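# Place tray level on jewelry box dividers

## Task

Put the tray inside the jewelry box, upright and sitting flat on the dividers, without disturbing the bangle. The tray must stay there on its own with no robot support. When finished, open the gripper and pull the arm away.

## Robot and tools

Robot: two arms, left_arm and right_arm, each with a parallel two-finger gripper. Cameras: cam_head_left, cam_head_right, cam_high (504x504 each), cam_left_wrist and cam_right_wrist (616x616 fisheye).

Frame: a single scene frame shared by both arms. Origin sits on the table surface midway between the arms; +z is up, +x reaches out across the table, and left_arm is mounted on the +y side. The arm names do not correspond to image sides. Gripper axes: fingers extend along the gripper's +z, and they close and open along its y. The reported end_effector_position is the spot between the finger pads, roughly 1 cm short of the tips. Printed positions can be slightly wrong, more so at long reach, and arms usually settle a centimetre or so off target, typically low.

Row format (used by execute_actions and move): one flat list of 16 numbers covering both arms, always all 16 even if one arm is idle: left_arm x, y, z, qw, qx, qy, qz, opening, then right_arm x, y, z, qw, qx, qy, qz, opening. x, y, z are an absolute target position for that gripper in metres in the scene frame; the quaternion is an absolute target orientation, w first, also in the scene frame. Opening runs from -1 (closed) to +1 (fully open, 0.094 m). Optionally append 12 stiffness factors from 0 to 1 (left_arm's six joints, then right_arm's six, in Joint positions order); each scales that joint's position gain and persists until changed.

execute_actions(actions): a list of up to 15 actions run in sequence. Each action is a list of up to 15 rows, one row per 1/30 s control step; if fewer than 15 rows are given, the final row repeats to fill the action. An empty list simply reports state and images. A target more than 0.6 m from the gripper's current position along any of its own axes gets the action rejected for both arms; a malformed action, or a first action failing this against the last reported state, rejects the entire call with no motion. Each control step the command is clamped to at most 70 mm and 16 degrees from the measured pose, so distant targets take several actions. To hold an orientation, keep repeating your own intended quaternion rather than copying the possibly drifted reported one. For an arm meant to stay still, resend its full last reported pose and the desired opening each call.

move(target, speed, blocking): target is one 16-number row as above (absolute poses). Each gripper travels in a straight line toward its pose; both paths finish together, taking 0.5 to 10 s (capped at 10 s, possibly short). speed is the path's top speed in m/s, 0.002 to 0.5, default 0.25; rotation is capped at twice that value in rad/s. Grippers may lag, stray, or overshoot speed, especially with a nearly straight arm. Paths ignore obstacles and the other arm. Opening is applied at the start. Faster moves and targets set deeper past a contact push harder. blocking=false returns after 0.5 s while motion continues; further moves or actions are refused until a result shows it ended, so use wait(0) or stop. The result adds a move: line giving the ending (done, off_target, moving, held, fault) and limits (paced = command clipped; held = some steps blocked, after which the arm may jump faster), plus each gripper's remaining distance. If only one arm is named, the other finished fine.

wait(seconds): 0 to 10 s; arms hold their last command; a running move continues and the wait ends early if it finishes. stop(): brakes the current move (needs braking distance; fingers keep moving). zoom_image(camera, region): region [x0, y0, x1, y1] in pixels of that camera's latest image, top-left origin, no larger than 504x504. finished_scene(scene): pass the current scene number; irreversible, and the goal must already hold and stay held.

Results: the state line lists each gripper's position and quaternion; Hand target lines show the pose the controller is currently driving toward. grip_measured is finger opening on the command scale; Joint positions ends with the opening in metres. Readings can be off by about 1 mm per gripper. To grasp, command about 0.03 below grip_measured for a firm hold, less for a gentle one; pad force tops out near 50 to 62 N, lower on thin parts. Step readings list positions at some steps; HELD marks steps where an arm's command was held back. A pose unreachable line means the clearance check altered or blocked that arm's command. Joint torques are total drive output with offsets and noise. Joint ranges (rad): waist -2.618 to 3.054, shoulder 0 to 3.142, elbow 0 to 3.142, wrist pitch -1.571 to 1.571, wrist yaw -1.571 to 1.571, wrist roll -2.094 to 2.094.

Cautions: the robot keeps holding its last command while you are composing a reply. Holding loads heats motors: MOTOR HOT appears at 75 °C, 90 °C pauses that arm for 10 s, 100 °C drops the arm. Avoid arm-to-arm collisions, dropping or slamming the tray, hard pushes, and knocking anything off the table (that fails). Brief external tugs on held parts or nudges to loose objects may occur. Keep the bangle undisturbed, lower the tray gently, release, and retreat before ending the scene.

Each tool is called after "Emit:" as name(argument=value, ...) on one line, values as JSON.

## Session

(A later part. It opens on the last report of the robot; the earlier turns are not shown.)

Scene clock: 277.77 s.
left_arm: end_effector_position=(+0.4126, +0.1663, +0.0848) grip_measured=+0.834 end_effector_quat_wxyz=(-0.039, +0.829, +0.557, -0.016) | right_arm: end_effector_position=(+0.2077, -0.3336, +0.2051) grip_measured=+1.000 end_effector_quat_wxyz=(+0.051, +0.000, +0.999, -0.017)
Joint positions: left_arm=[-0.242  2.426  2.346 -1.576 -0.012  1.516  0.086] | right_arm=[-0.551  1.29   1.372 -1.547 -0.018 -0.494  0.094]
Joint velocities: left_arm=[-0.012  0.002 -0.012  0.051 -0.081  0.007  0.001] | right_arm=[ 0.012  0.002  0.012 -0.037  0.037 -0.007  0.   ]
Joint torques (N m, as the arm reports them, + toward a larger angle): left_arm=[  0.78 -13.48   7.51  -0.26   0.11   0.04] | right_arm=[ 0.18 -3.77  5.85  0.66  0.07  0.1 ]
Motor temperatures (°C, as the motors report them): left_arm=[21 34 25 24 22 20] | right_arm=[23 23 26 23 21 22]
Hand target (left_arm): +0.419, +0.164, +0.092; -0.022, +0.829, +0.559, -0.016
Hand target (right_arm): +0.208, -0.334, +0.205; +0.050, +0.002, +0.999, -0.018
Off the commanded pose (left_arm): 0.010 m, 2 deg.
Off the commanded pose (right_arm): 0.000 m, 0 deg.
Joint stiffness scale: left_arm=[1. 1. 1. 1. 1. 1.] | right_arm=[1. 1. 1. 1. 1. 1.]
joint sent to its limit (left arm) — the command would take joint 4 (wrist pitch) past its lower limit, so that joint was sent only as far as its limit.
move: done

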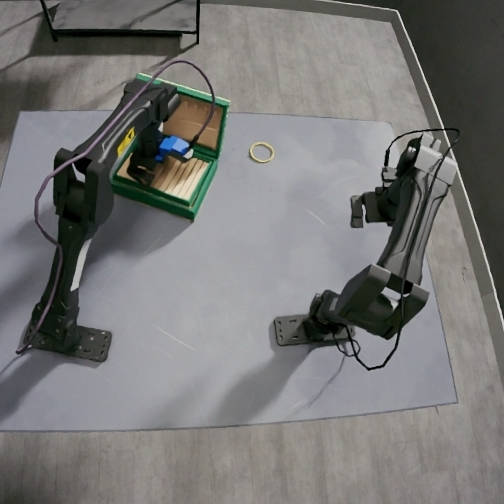

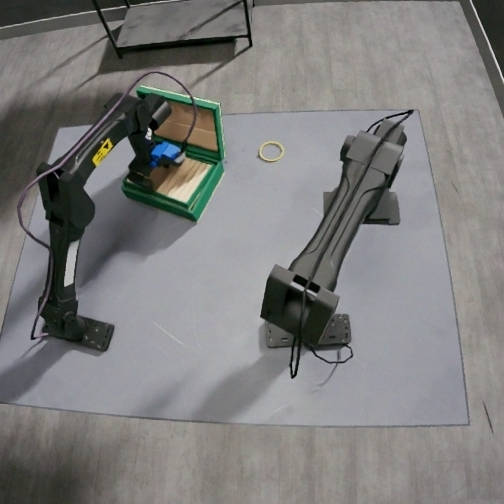

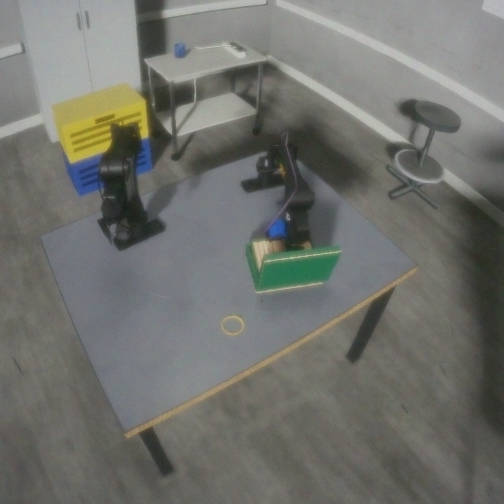

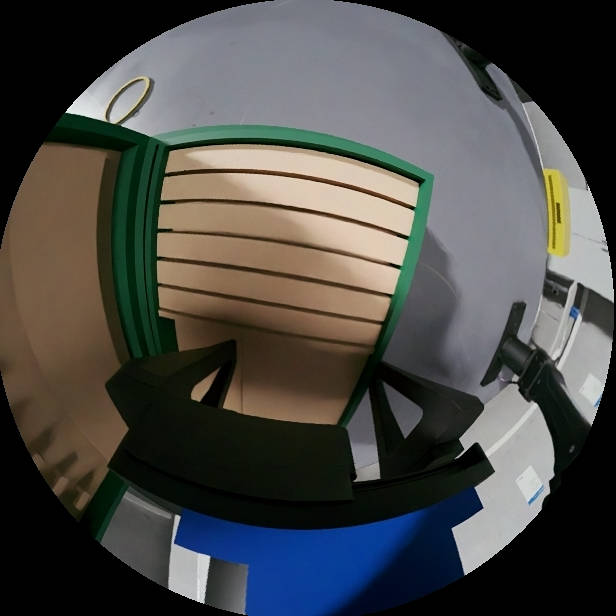

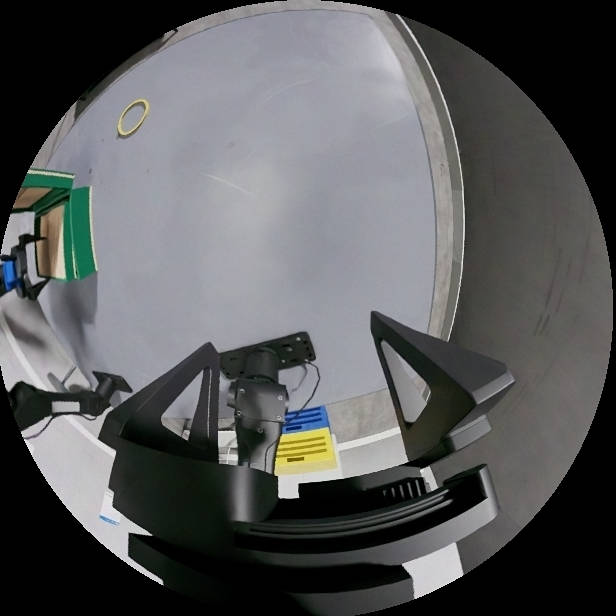

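Emit:
move(target=[0.424,0.162,0.09,-0.043,0.828,0.558,-0.029,0.6,0.2076,-0.3337,0.2051,0.05,0.002,0.999,-0.018,1], speed=0.02)

Emit:
zoom_image(camera="cam_head_left", region=[80,90,240,230])

Scene clock: 293.33 s.
left_arm: end_effector_position=(+0.4175, +0.1637, +0.0828) grip_measured=+0.834 end_effector_quat_wxyz=(-0.034, +0.830, +0.557, -0.014) | right_arm: end_effector_position=(+0.2077, -0.3336, +0.2051) grip_measured=+1.000 end_effector_quat_wxyz=(+0.051, +0.000, +0.999, -0.017)
Joint positions: left_arm=[-0.242  2.445  2.374 -1.574 -0.011  1.516  0.086] | right_arm=[-0.551  1.29   1.372 -1.547 -0.018 -0.494  0.094]
Joint velocities: left_arm=[ 0.002  0.007  0.002  0.051 -0.081  0.037 -0.   ] | right_arm=[-0.012 -0.007 -0.012 -0.007  0.007 -0.051  0.   ]
Joint torques (N m, as the arm reports them, + toward a larger angle): left_arm=[  0.86 -13.44   7.61  -0.27   0.13   0.01] | right_arm=[ 0.19 -3.77  5.87  0.66  0.07  0.1 ]
Motor temperatures (°C, as the motors report them): left_arm=[21 34 26 24 22 20] | right_arm=[23 23 26 23 21 22]
Hand target (left_arm): +0.423, +0.162, +0.090; -0.018, +0.829, +0.559, -0.014
Hand target (right_arm): +0.208, -0.334, +0.205; +0.050, +0.002, +0.999, -0.018
Off the commanded pose (left_arm): 0.010 m, 2 deg.
Off the commanded pose (right_arm): 0.000 m, 0 deg.
Joint stiffness scale: left_arm=[1. 1. 1. 1. 1. 1.] | right_arm=[1. 1. 1. 1. 1. 1.]
joint sent to its limit (left arm) — the command would take joint 4 (wrist pitch) past its lower limit, so that joint was sent only as far as its limit.
move: done

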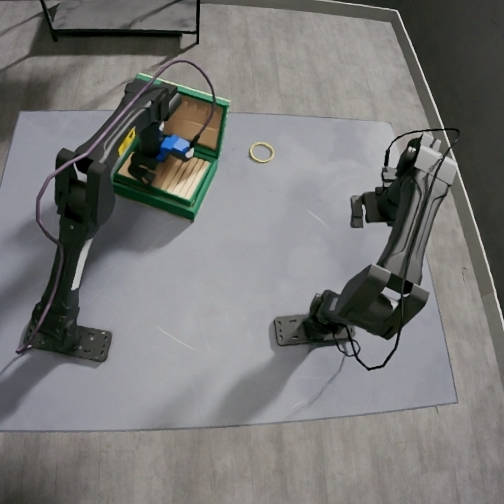

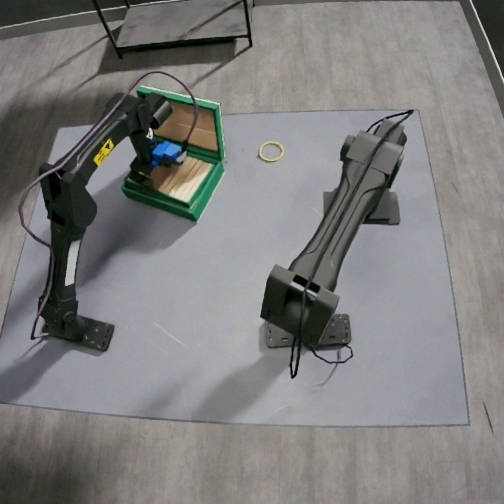

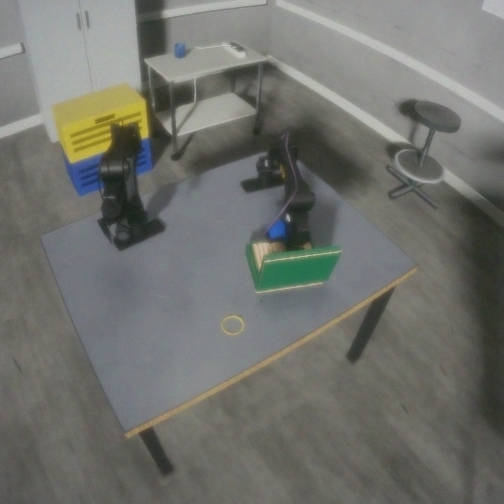

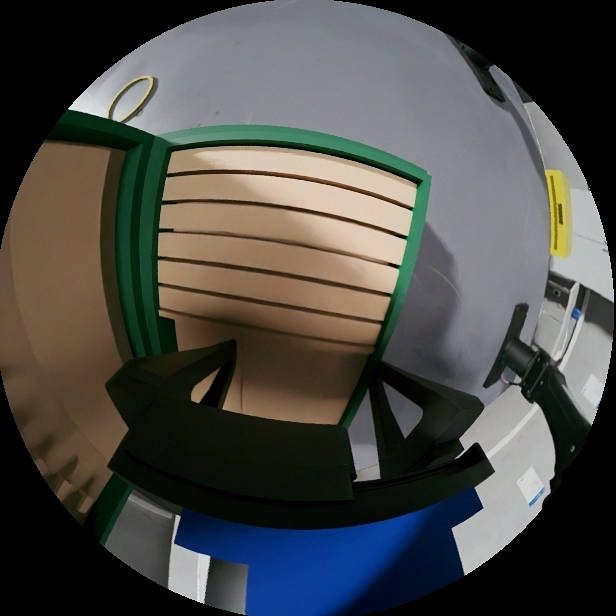

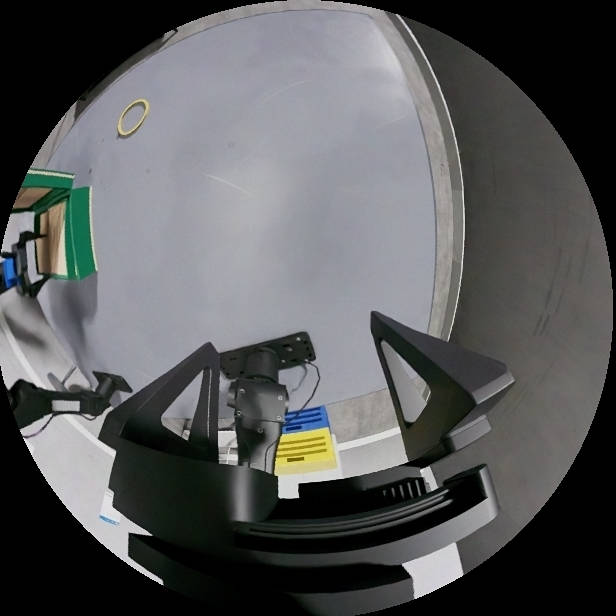

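Region (80, 90, 240, 230) of cam_head_left's 504x504 image, scaled by 3.150, with more detail than that image has; it fills the top 441 rows of this view, and the rest is white.

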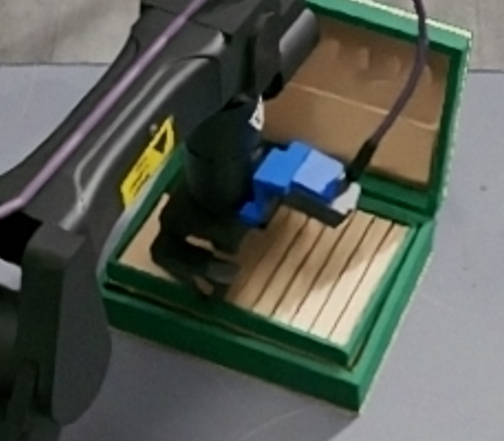

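Seems inside. Lower and level.

Emit:
move(target=[0.420,0.163,0.078,0,0.829,0.559,0,0.6,0.2076,-0.3337,0.2051,0.05,0.002,0.999,-0.018,1], speed=0.02)

Emit:
zoom_image(camera="cam_head_left", region=[80,90,240,230])

Scene clock: 299.13 s.
left_arm: end_effector_position=(+0.4168, +0.1641, +0.0766) grip_measured=+0.834 end_effector_quat_wxyz=(-0.014, +0.830, +0.558, -0.002) | right_arm: end_effector_position=(+0.2077, -0.3336, +0.2051) grip_measured=+1.000 end_effector_quat_wxyz=(+0.051, +0.000, +0.999, -0.017)
Joint positions: left_arm=[-0.242  2.357  2.195 -1.434 -0.011  1.516  0.086] | right_arm=[-0.551  1.29   1.372 -1.547 -0.018 -0.494  0.094]
Joint velocities: left_arm=[-0.002  0.002 -0.017  0.007  0.022  0.022 -0.   ] | right_arm=[ 0.002 -0.002 -0.002 -0.022  0.037  0.066  0.   ]
Joint torques (N m, as the arm reports them, + toward a larger angle): left_arm=[  0.47 -14.21   3.58   0.07   0.08  -0.05] | right_arm=[ 0.19 -3.77  5.87  0.66  0.07  0.1 ]
Motor temperatures (°C, as the motors report them): left_arm=[21 34 26 24 22 20] | right_arm=[23 23 26 23 21 22]
Hand target (left_arm): +0.420, +0.163, +0.078; -0.001, +0.829, +0.559, -0.001
Hand target (right_arm): +0.208, -0.334, +0.205; +0.050, +0.002, +0.999, -0.018
Off the commanded pose (left_arm): 0.004 m, 2 deg.
Off the commanded pose (right_arm): 0.000 m, 0 deg.
Joint stiffness scale: left_arm=[1. 1. 1. 1. 1. 1.] | right_arm=[1. 1. 1. 1. 1. 1.]
move: done

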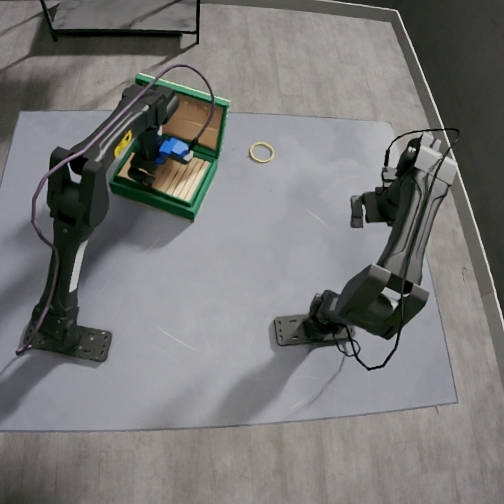

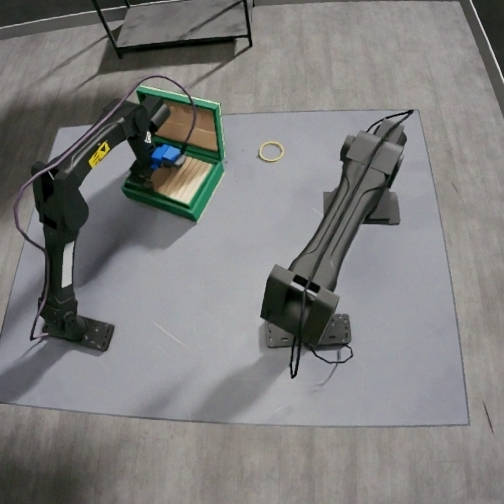

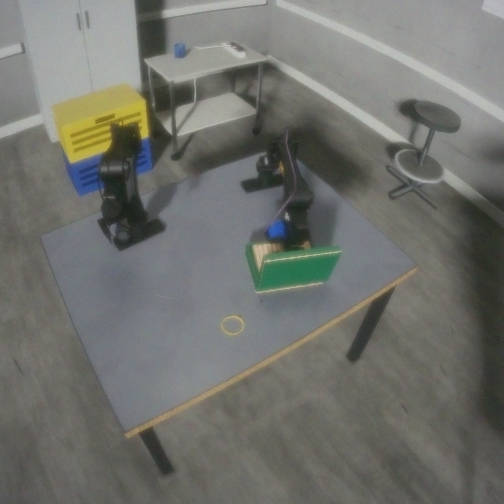

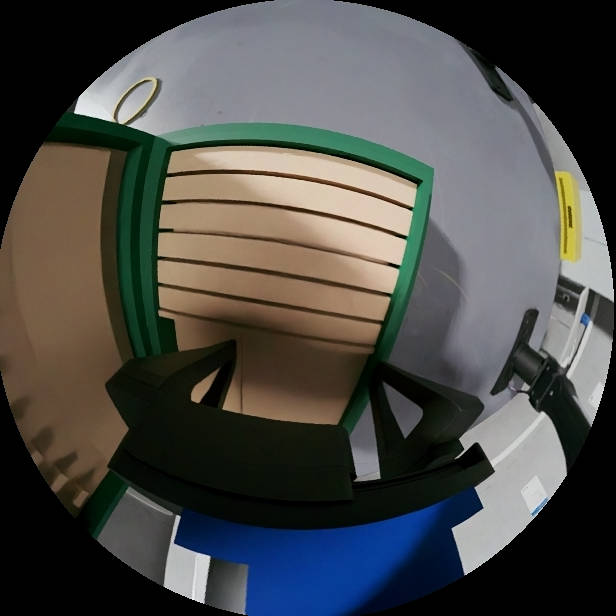

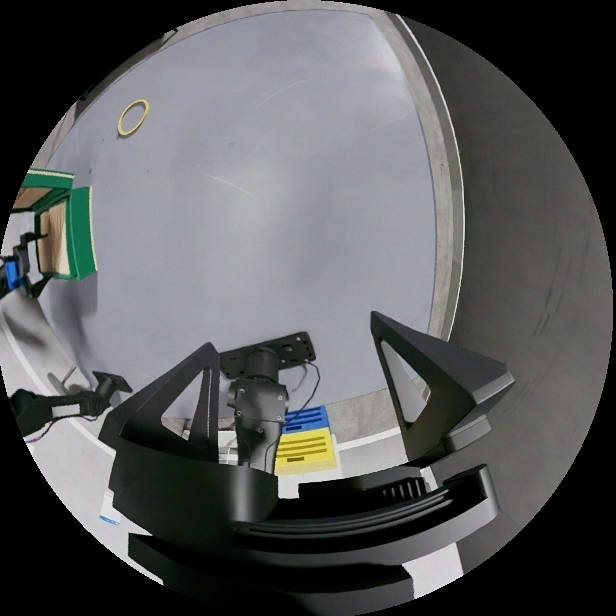

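Region (80, 90, 240, 230) of cam_head_left's 504x504 image, scaled by 3.150, with more detail than that image has; it fills the top 441 rows of this view, and the rest is white.

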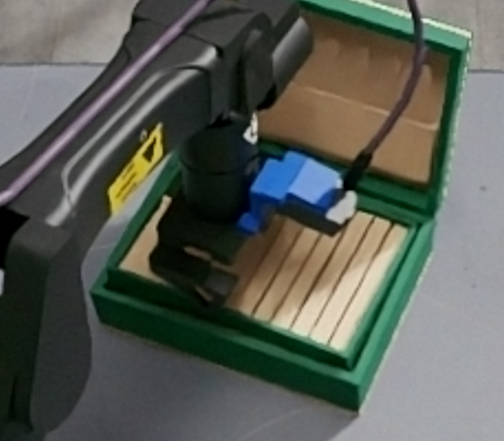

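Inside. Slightly lower, then release.

Emit:
move(target=[0.419,0.163,0.072,0,0.829,0.559,0,0.6,0.2076,-0.3337,0.2051,0.05,0.002,0.999,-0.018,1], speed=0.02)

Emit:
move(target=[0.419,0.163,0.074,0,0.829,0.559,0,1,0.2076,-0.3337,0.2051,0.05,0.002,0.999,-0.018,1], speed=0.02)

Emit:
move(target=[0.40,0.17,0.16,0,0.829,0.559,0,1,0.2076,-0.3337,0.2051,0.05,0.002,0.999,-0.018,1], speed=0.1)

Emit:
move(target=[0.2,0.32,0.2,0,0,1,0,1,0.2076,-0.3337,0.2051,0.05,0.002,0.999,-0.018,1])

Emit:
zoom_image(camera="cam_head_left", region=[80,90,240,230])

Scene clock: 309.60 s.
left_arm: end_effector_position=(+0.4167, +0.1641, +0.0752) grip_measured=+0.834 end_effector_quat_wxyz=(-0.009, +0.830, +0.558, +0.001) | right_arm: end_effector_position=(+0.2077, -0.3336, +0.2051) grip_measured=+1.000 end_effector_quat_wxyz=(+0.051, +0.000, +0.999, -0.017)
Joint positions: left_arm=[-0.242  2.342  2.164 -1.408 -0.011  1.516  0.086] | right_arm=[-0.551  1.29   1.372 -1.547 -0.018 -0.494  0.094]
Joint velocities: left_arm=[-0.002  0.002 -0.002 -0.022 -0.037 -0.022  0.   ] | right_arm=[ 0.002  0.002 -0.002 -0.022 -0.007 -0.051  0.   ]
Joint torques (N m, as the arm reports them, + toward a larger angle): left_arm=[  0.46 -13.63   3.34   0.16   0.07  -0.03] | right_arm=[ 0.18 -3.77  5.86  0.66  0.07  0.09]
Motor temperatures (°C, as the motors report them): left_arm=[21 35 25 24 22 20] | right_arm=[23 23 26 23 21 22]
Hand target (left_arm): +0.419, +0.163, +0.072; -0.001, +0.829, +0.559, -0.000
Hand target (right_arm): +0.208, -0.334, +0.205; +0.050, +0.002, +0.999, -0.018
Off the commanded pose (left_arm): 0.004 m, 1 deg.
Off the commanded pose (right_arm): 0.000 m, 0 deg.
Joint stiffness scale: left_arm=[1. 1. 1. 1. 1. 1.] | right_arm=[1. 1. 1. 1. 1. 1.]
move: done

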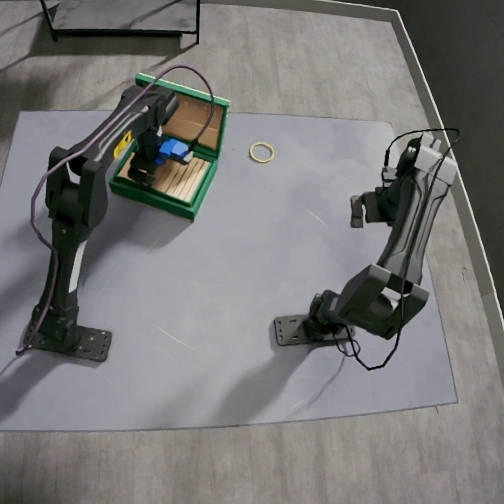

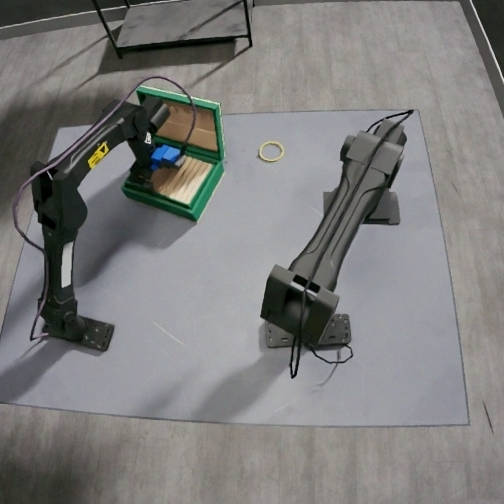

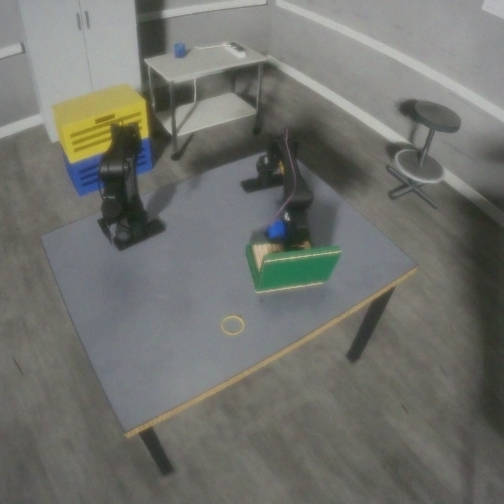

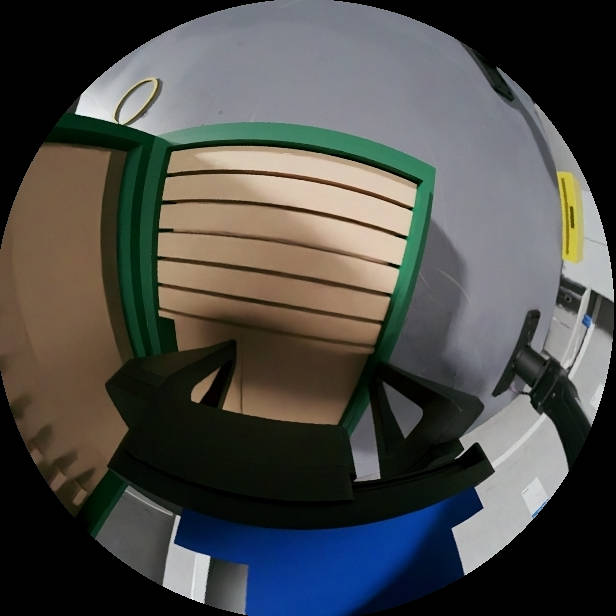

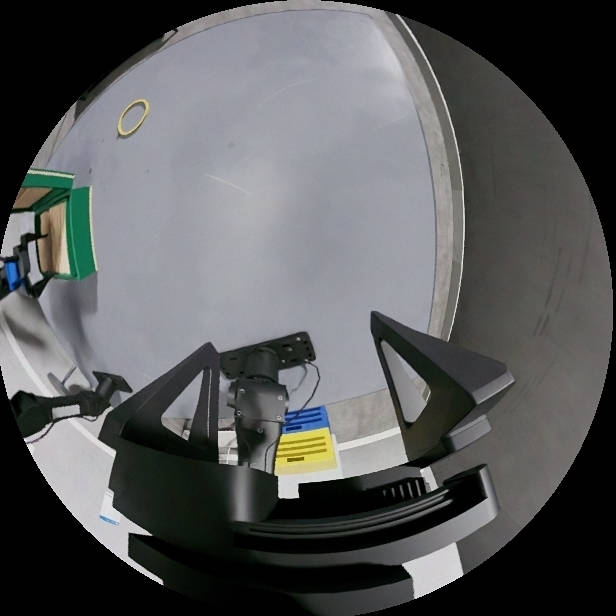

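Scene clock: 310.30 s.
left_arm: end_effector_position=(+0.4184, +0.1635, +0.0749) grip_measured=+1.000 end_effector_quat_wxyz=(-0.007, +0.830, +0.558, +0.003) | right_arm: end_effector_position=(+0.2077, -0.3336, +0.2051) grip_measured=+1.000 end_effector_quat_wxyz=(+0.051, +0.000, +0.999, -0.017)
Joint positions: left_arm=[-0.242  2.342  2.164 -1.401 -0.012  1.516  0.094] | right_arm=[-0.551  1.29   1.372 -1.547 -0.018 -0.494  0.094]
Joint velocities: left_arm=[-0.017 -0.017 -0.032  0.007  0.066  0.037  0.   ] | right_arm=[ 0.007  0.002 -0.007 -0.051  0.007  0.022  0.   ]
Joint torques (N m, as the arm reports them, + toward a larger angle): left_arm=[  0.39 -13.7    3.82   0.01   0.08  -0.02] | right_arm=[ 0.17 -3.76  5.86  0.66  0.07  0.09]
Motor temperatures (°C, as the motors report them): left_arm=[21 35 25 24 22 20] | right_arm=[23 23 26 23 21 22]
Hand target (left_arm): +0.419, +0.163, +0.074; -0.000, +0.829, +0.559, +0.000
Hand target (right_arm): +0.208, -0.334, +0.205; +0.050, +0.002, +0.999, -0.018
Off the commanded pose (left_arm): 0.001 m, 1 deg.
Off the commanded pose (right_arm): 0.000 m, 0 deg.
Joint stiffness scale: left_arm=[1. 1. 1. 1. 1. 1.] | right_arm=[1. 1. 1. 1. 1. 1.]
move: done

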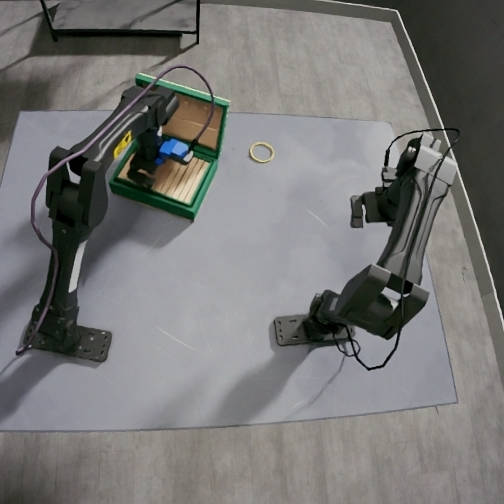

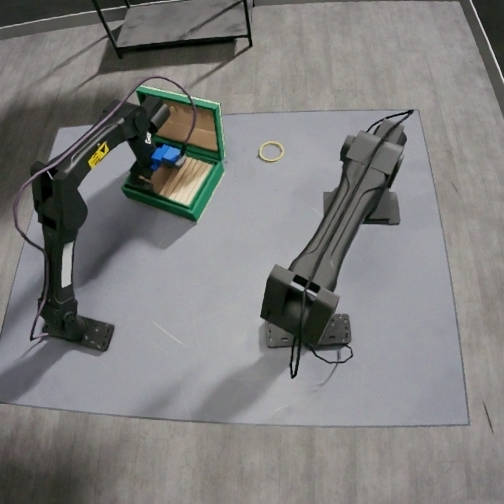

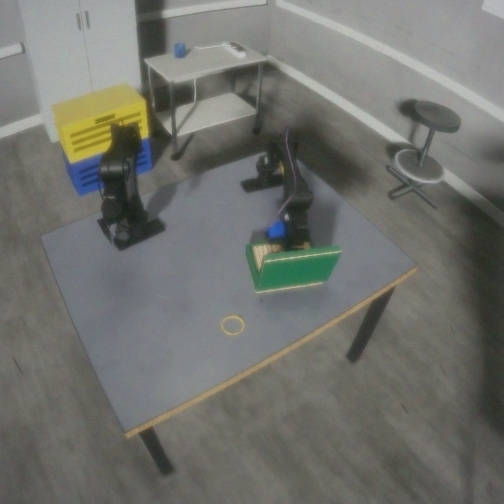

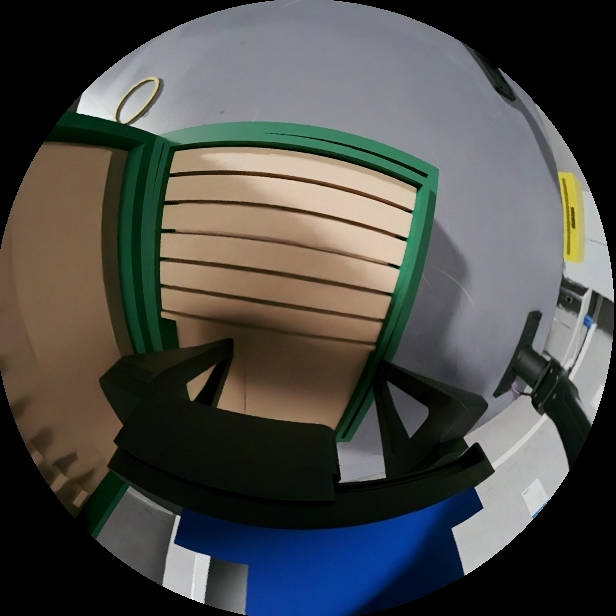

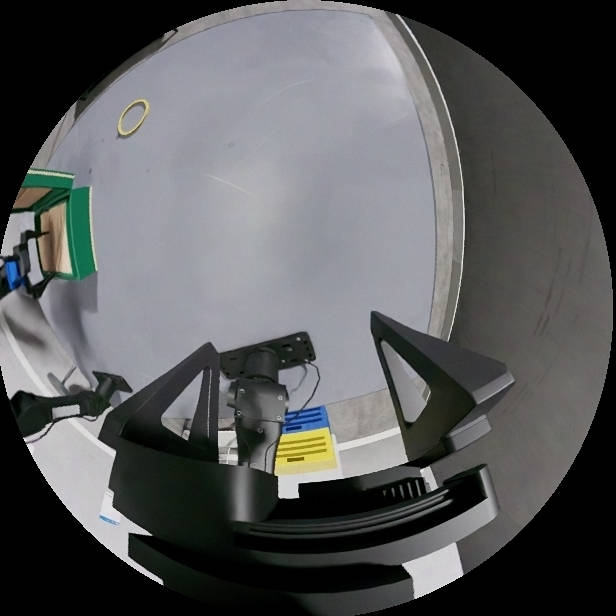

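Scene clock: 311.57 s.
left_arm: end_effector_position=(+0.4010, +0.1718, +0.1509) grip_measured=+1.000 end_effector_quat_wxyz=(+0.018, +0.830, +0.558, +0.018) | right_arm: end_effector_position=(+0.2077, -0.3336, +0.2051) grip_measured=+1.000 end_effector_quat_wxyz=(+0.051, +0.000, +0.999, -0.017)
Joint positions: left_arm=[-0.242  2.221  2.264 -1.563 -0.012  1.516  0.094] | right_arm=[-0.551  1.29   1.372 -1.547 -0.018 -0.494  0.094]
Joint velocities: left_arm=[ 0.012 -0.017 -0.012 -0.051 -0.051 -0.066  0.   ] | right_arm=[-0.022 -0.012  0.007  0.037  0.051 -0.037  0.   ]
Joint torques (N m, as the arm reports them, + toward a larger angle): left_arm=[  0.06 -13.16   6.07  -0.13   0.09  -0.08] | right_arm=[ 0.19 -3.75  5.84  0.66  0.07  0.1 ]
Motor temperatures (°C, as the motors report them): left_arm=[21 35 25 24 22 20] | right_arm=[23 23 26 23 21 22]
Hand target (left_arm): +0.399, +0.171, +0.159; +0.026, +0.829, +0.559, +0.016
Hand target (right_arm): +0.208, -0.334, +0.205; +0.050, +0.002, +0.999, -0.018
Off the commanded pose (left_arm): 0.009 m, 3 deg.
Off the commanded pose (right_arm): 0.000 m, 0 deg.
Joint stiffness scale: left_arm=[1. 1. 1. 1. 1. 1.] | right_arm=[1. 1. 1. 1. 1. 1.]
joint sent to its limit (left arm) — the command would take joint 4 (wrist pitch) past its lower limit, so that joint was sent only as far as its limit.
move: off_target (left_arm)

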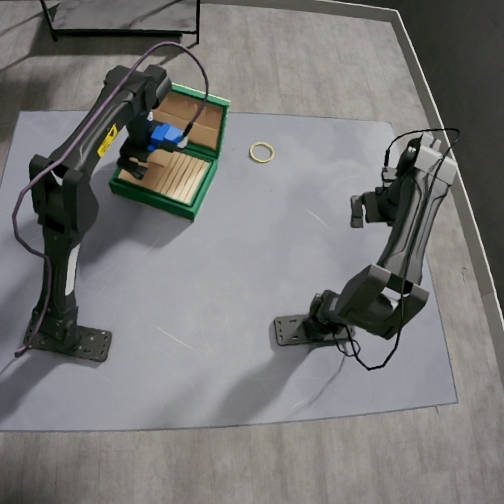

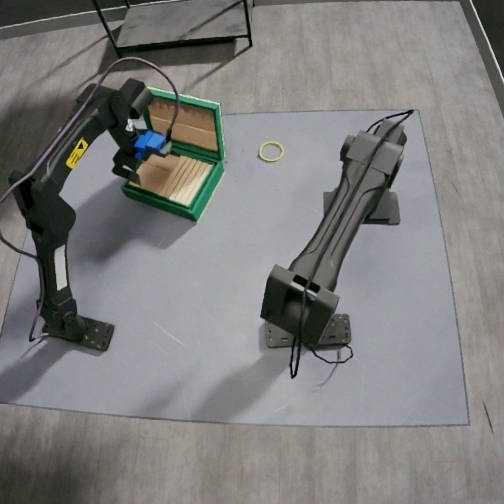

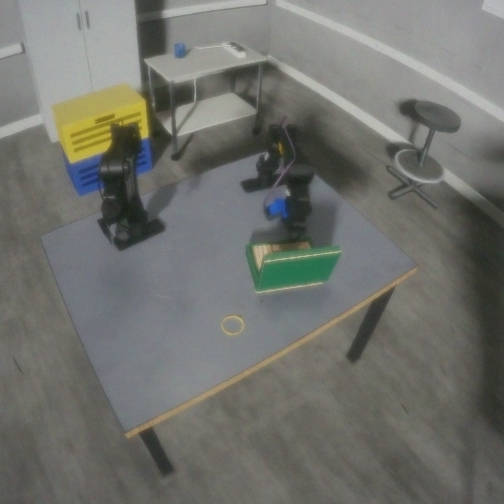

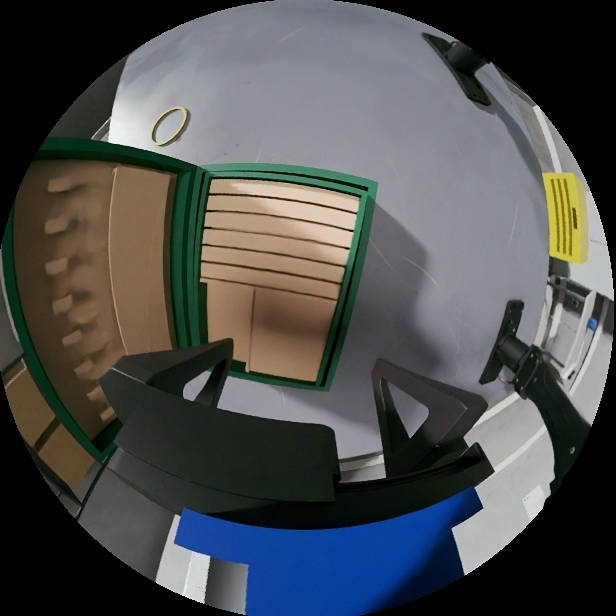

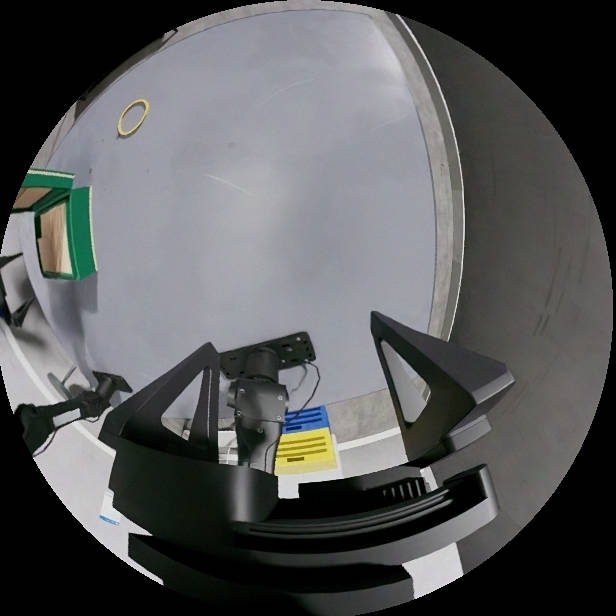

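Scene clock: 316.00 s.
left_arm: end_effector_position=(+0.2028, +0.3174, +0.1962) grip_measured=+1.000 end_effector_quat_wxyz=(+0.023, +0.009, +1.000, -0.001) | right_arm: end_effector_position=(+0.2077, -0.3336, +0.2051) grip_measured=+1.000 end_effector_quat_wxyz=(+0.051, +0.000, +0.999, -0.017)
Joint positions: left_arm=[ 0.001  1.288  1.339 -1.576 -0.007 -0.182  0.094] | right_arm=[-0.551  1.29   1.372 -1.547 -0.018 -0.494  0.094]
Joint velocities: left_arm=[-0.007  0.002 -0.007 -0.051 -0.022 -0.007  0.   ] | right_arm=[-0.002 -0.037  0.007  0.051 -0.022 -0.007  0.   ]
Joint torques (N m, as the arm reports them, + toward a larger angle): left_arm=[ 0.77 -4.91  3.67  0.    0.01 -0.07] | right_arm=[ 0.19 -3.76  5.85  0.66  0.07  0.09]
Motor temperatures (°C, as the motors report them): left_arm=[21 34 25 24 22 20] | right_arm=[23 23 26 23 21 22]
Hand target (left_arm): +0.199, +0.319, +0.195; +0.023, +0.000, +1.000, -0.003
Hand target (right_arm): +0.208, -0.334, +0.205; +0.050, +0.002, +0.999, -0.018
Off the commanded pose (left_arm): 0.005 m, 3 deg.
Off the commanded pose (right_arm): 0.000 m, 0 deg.
Joint stiffness scale: left_arm=[1. 1. 1. 1. 1. 1.] | right_arm=[1. 1. 1. 1. 1. 1.]
joint sent to its limit (left arm) — the command would take joint 4 (wrist pitch) past its lower limit, so that joint was sent only as far as its limit.
move: off_target (left_arm)

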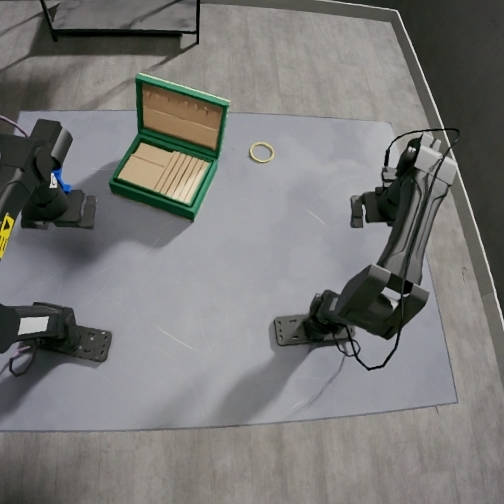

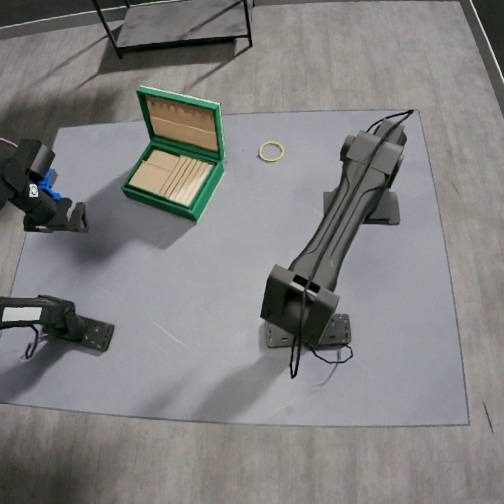

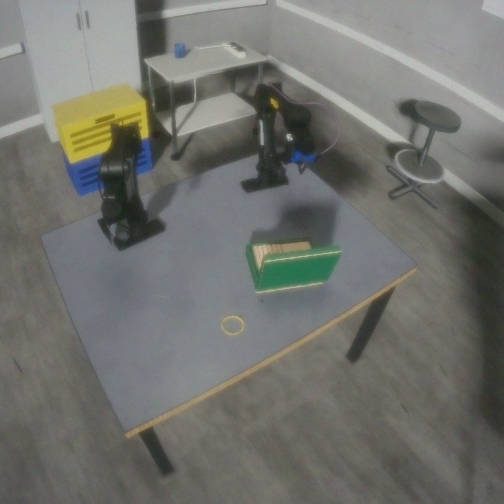

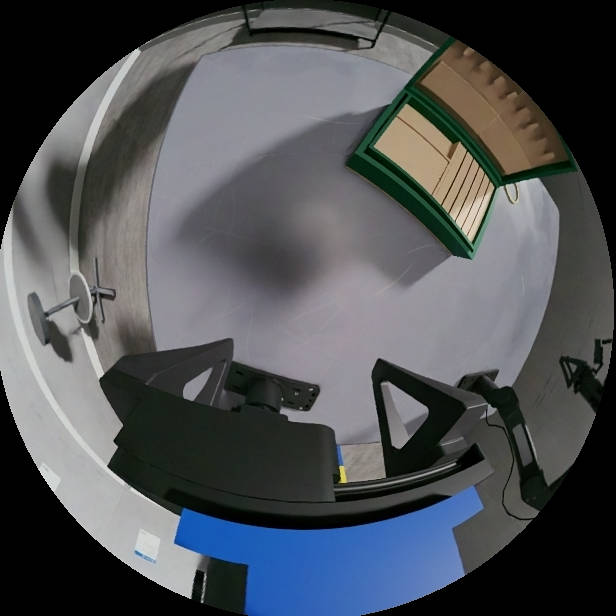

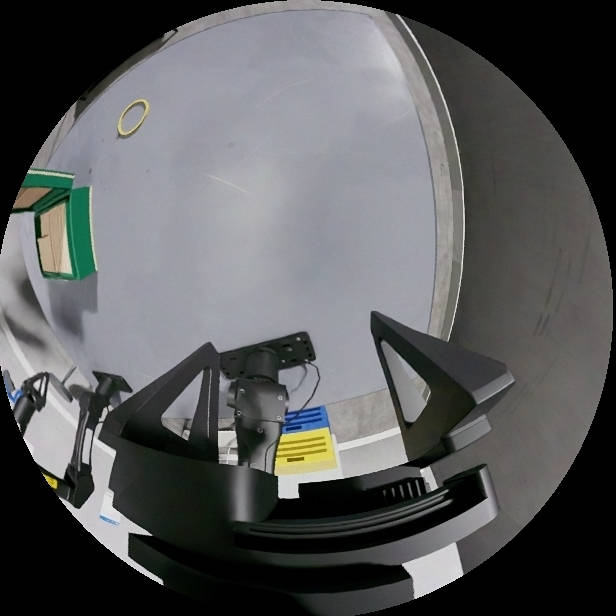

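Region (80, 90, 240, 230) of cam_head_left's 504x504 image, scaled by 3.150, with more detail than that image has; it fills the top 441 rows of this view, and the rest is white.

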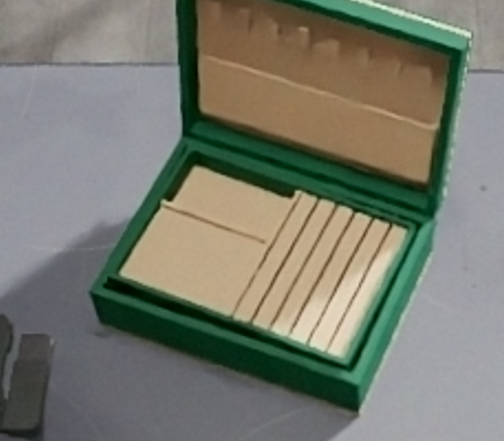

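Emit:
finished_scene(scene=1)

The scene is finished: the task was done.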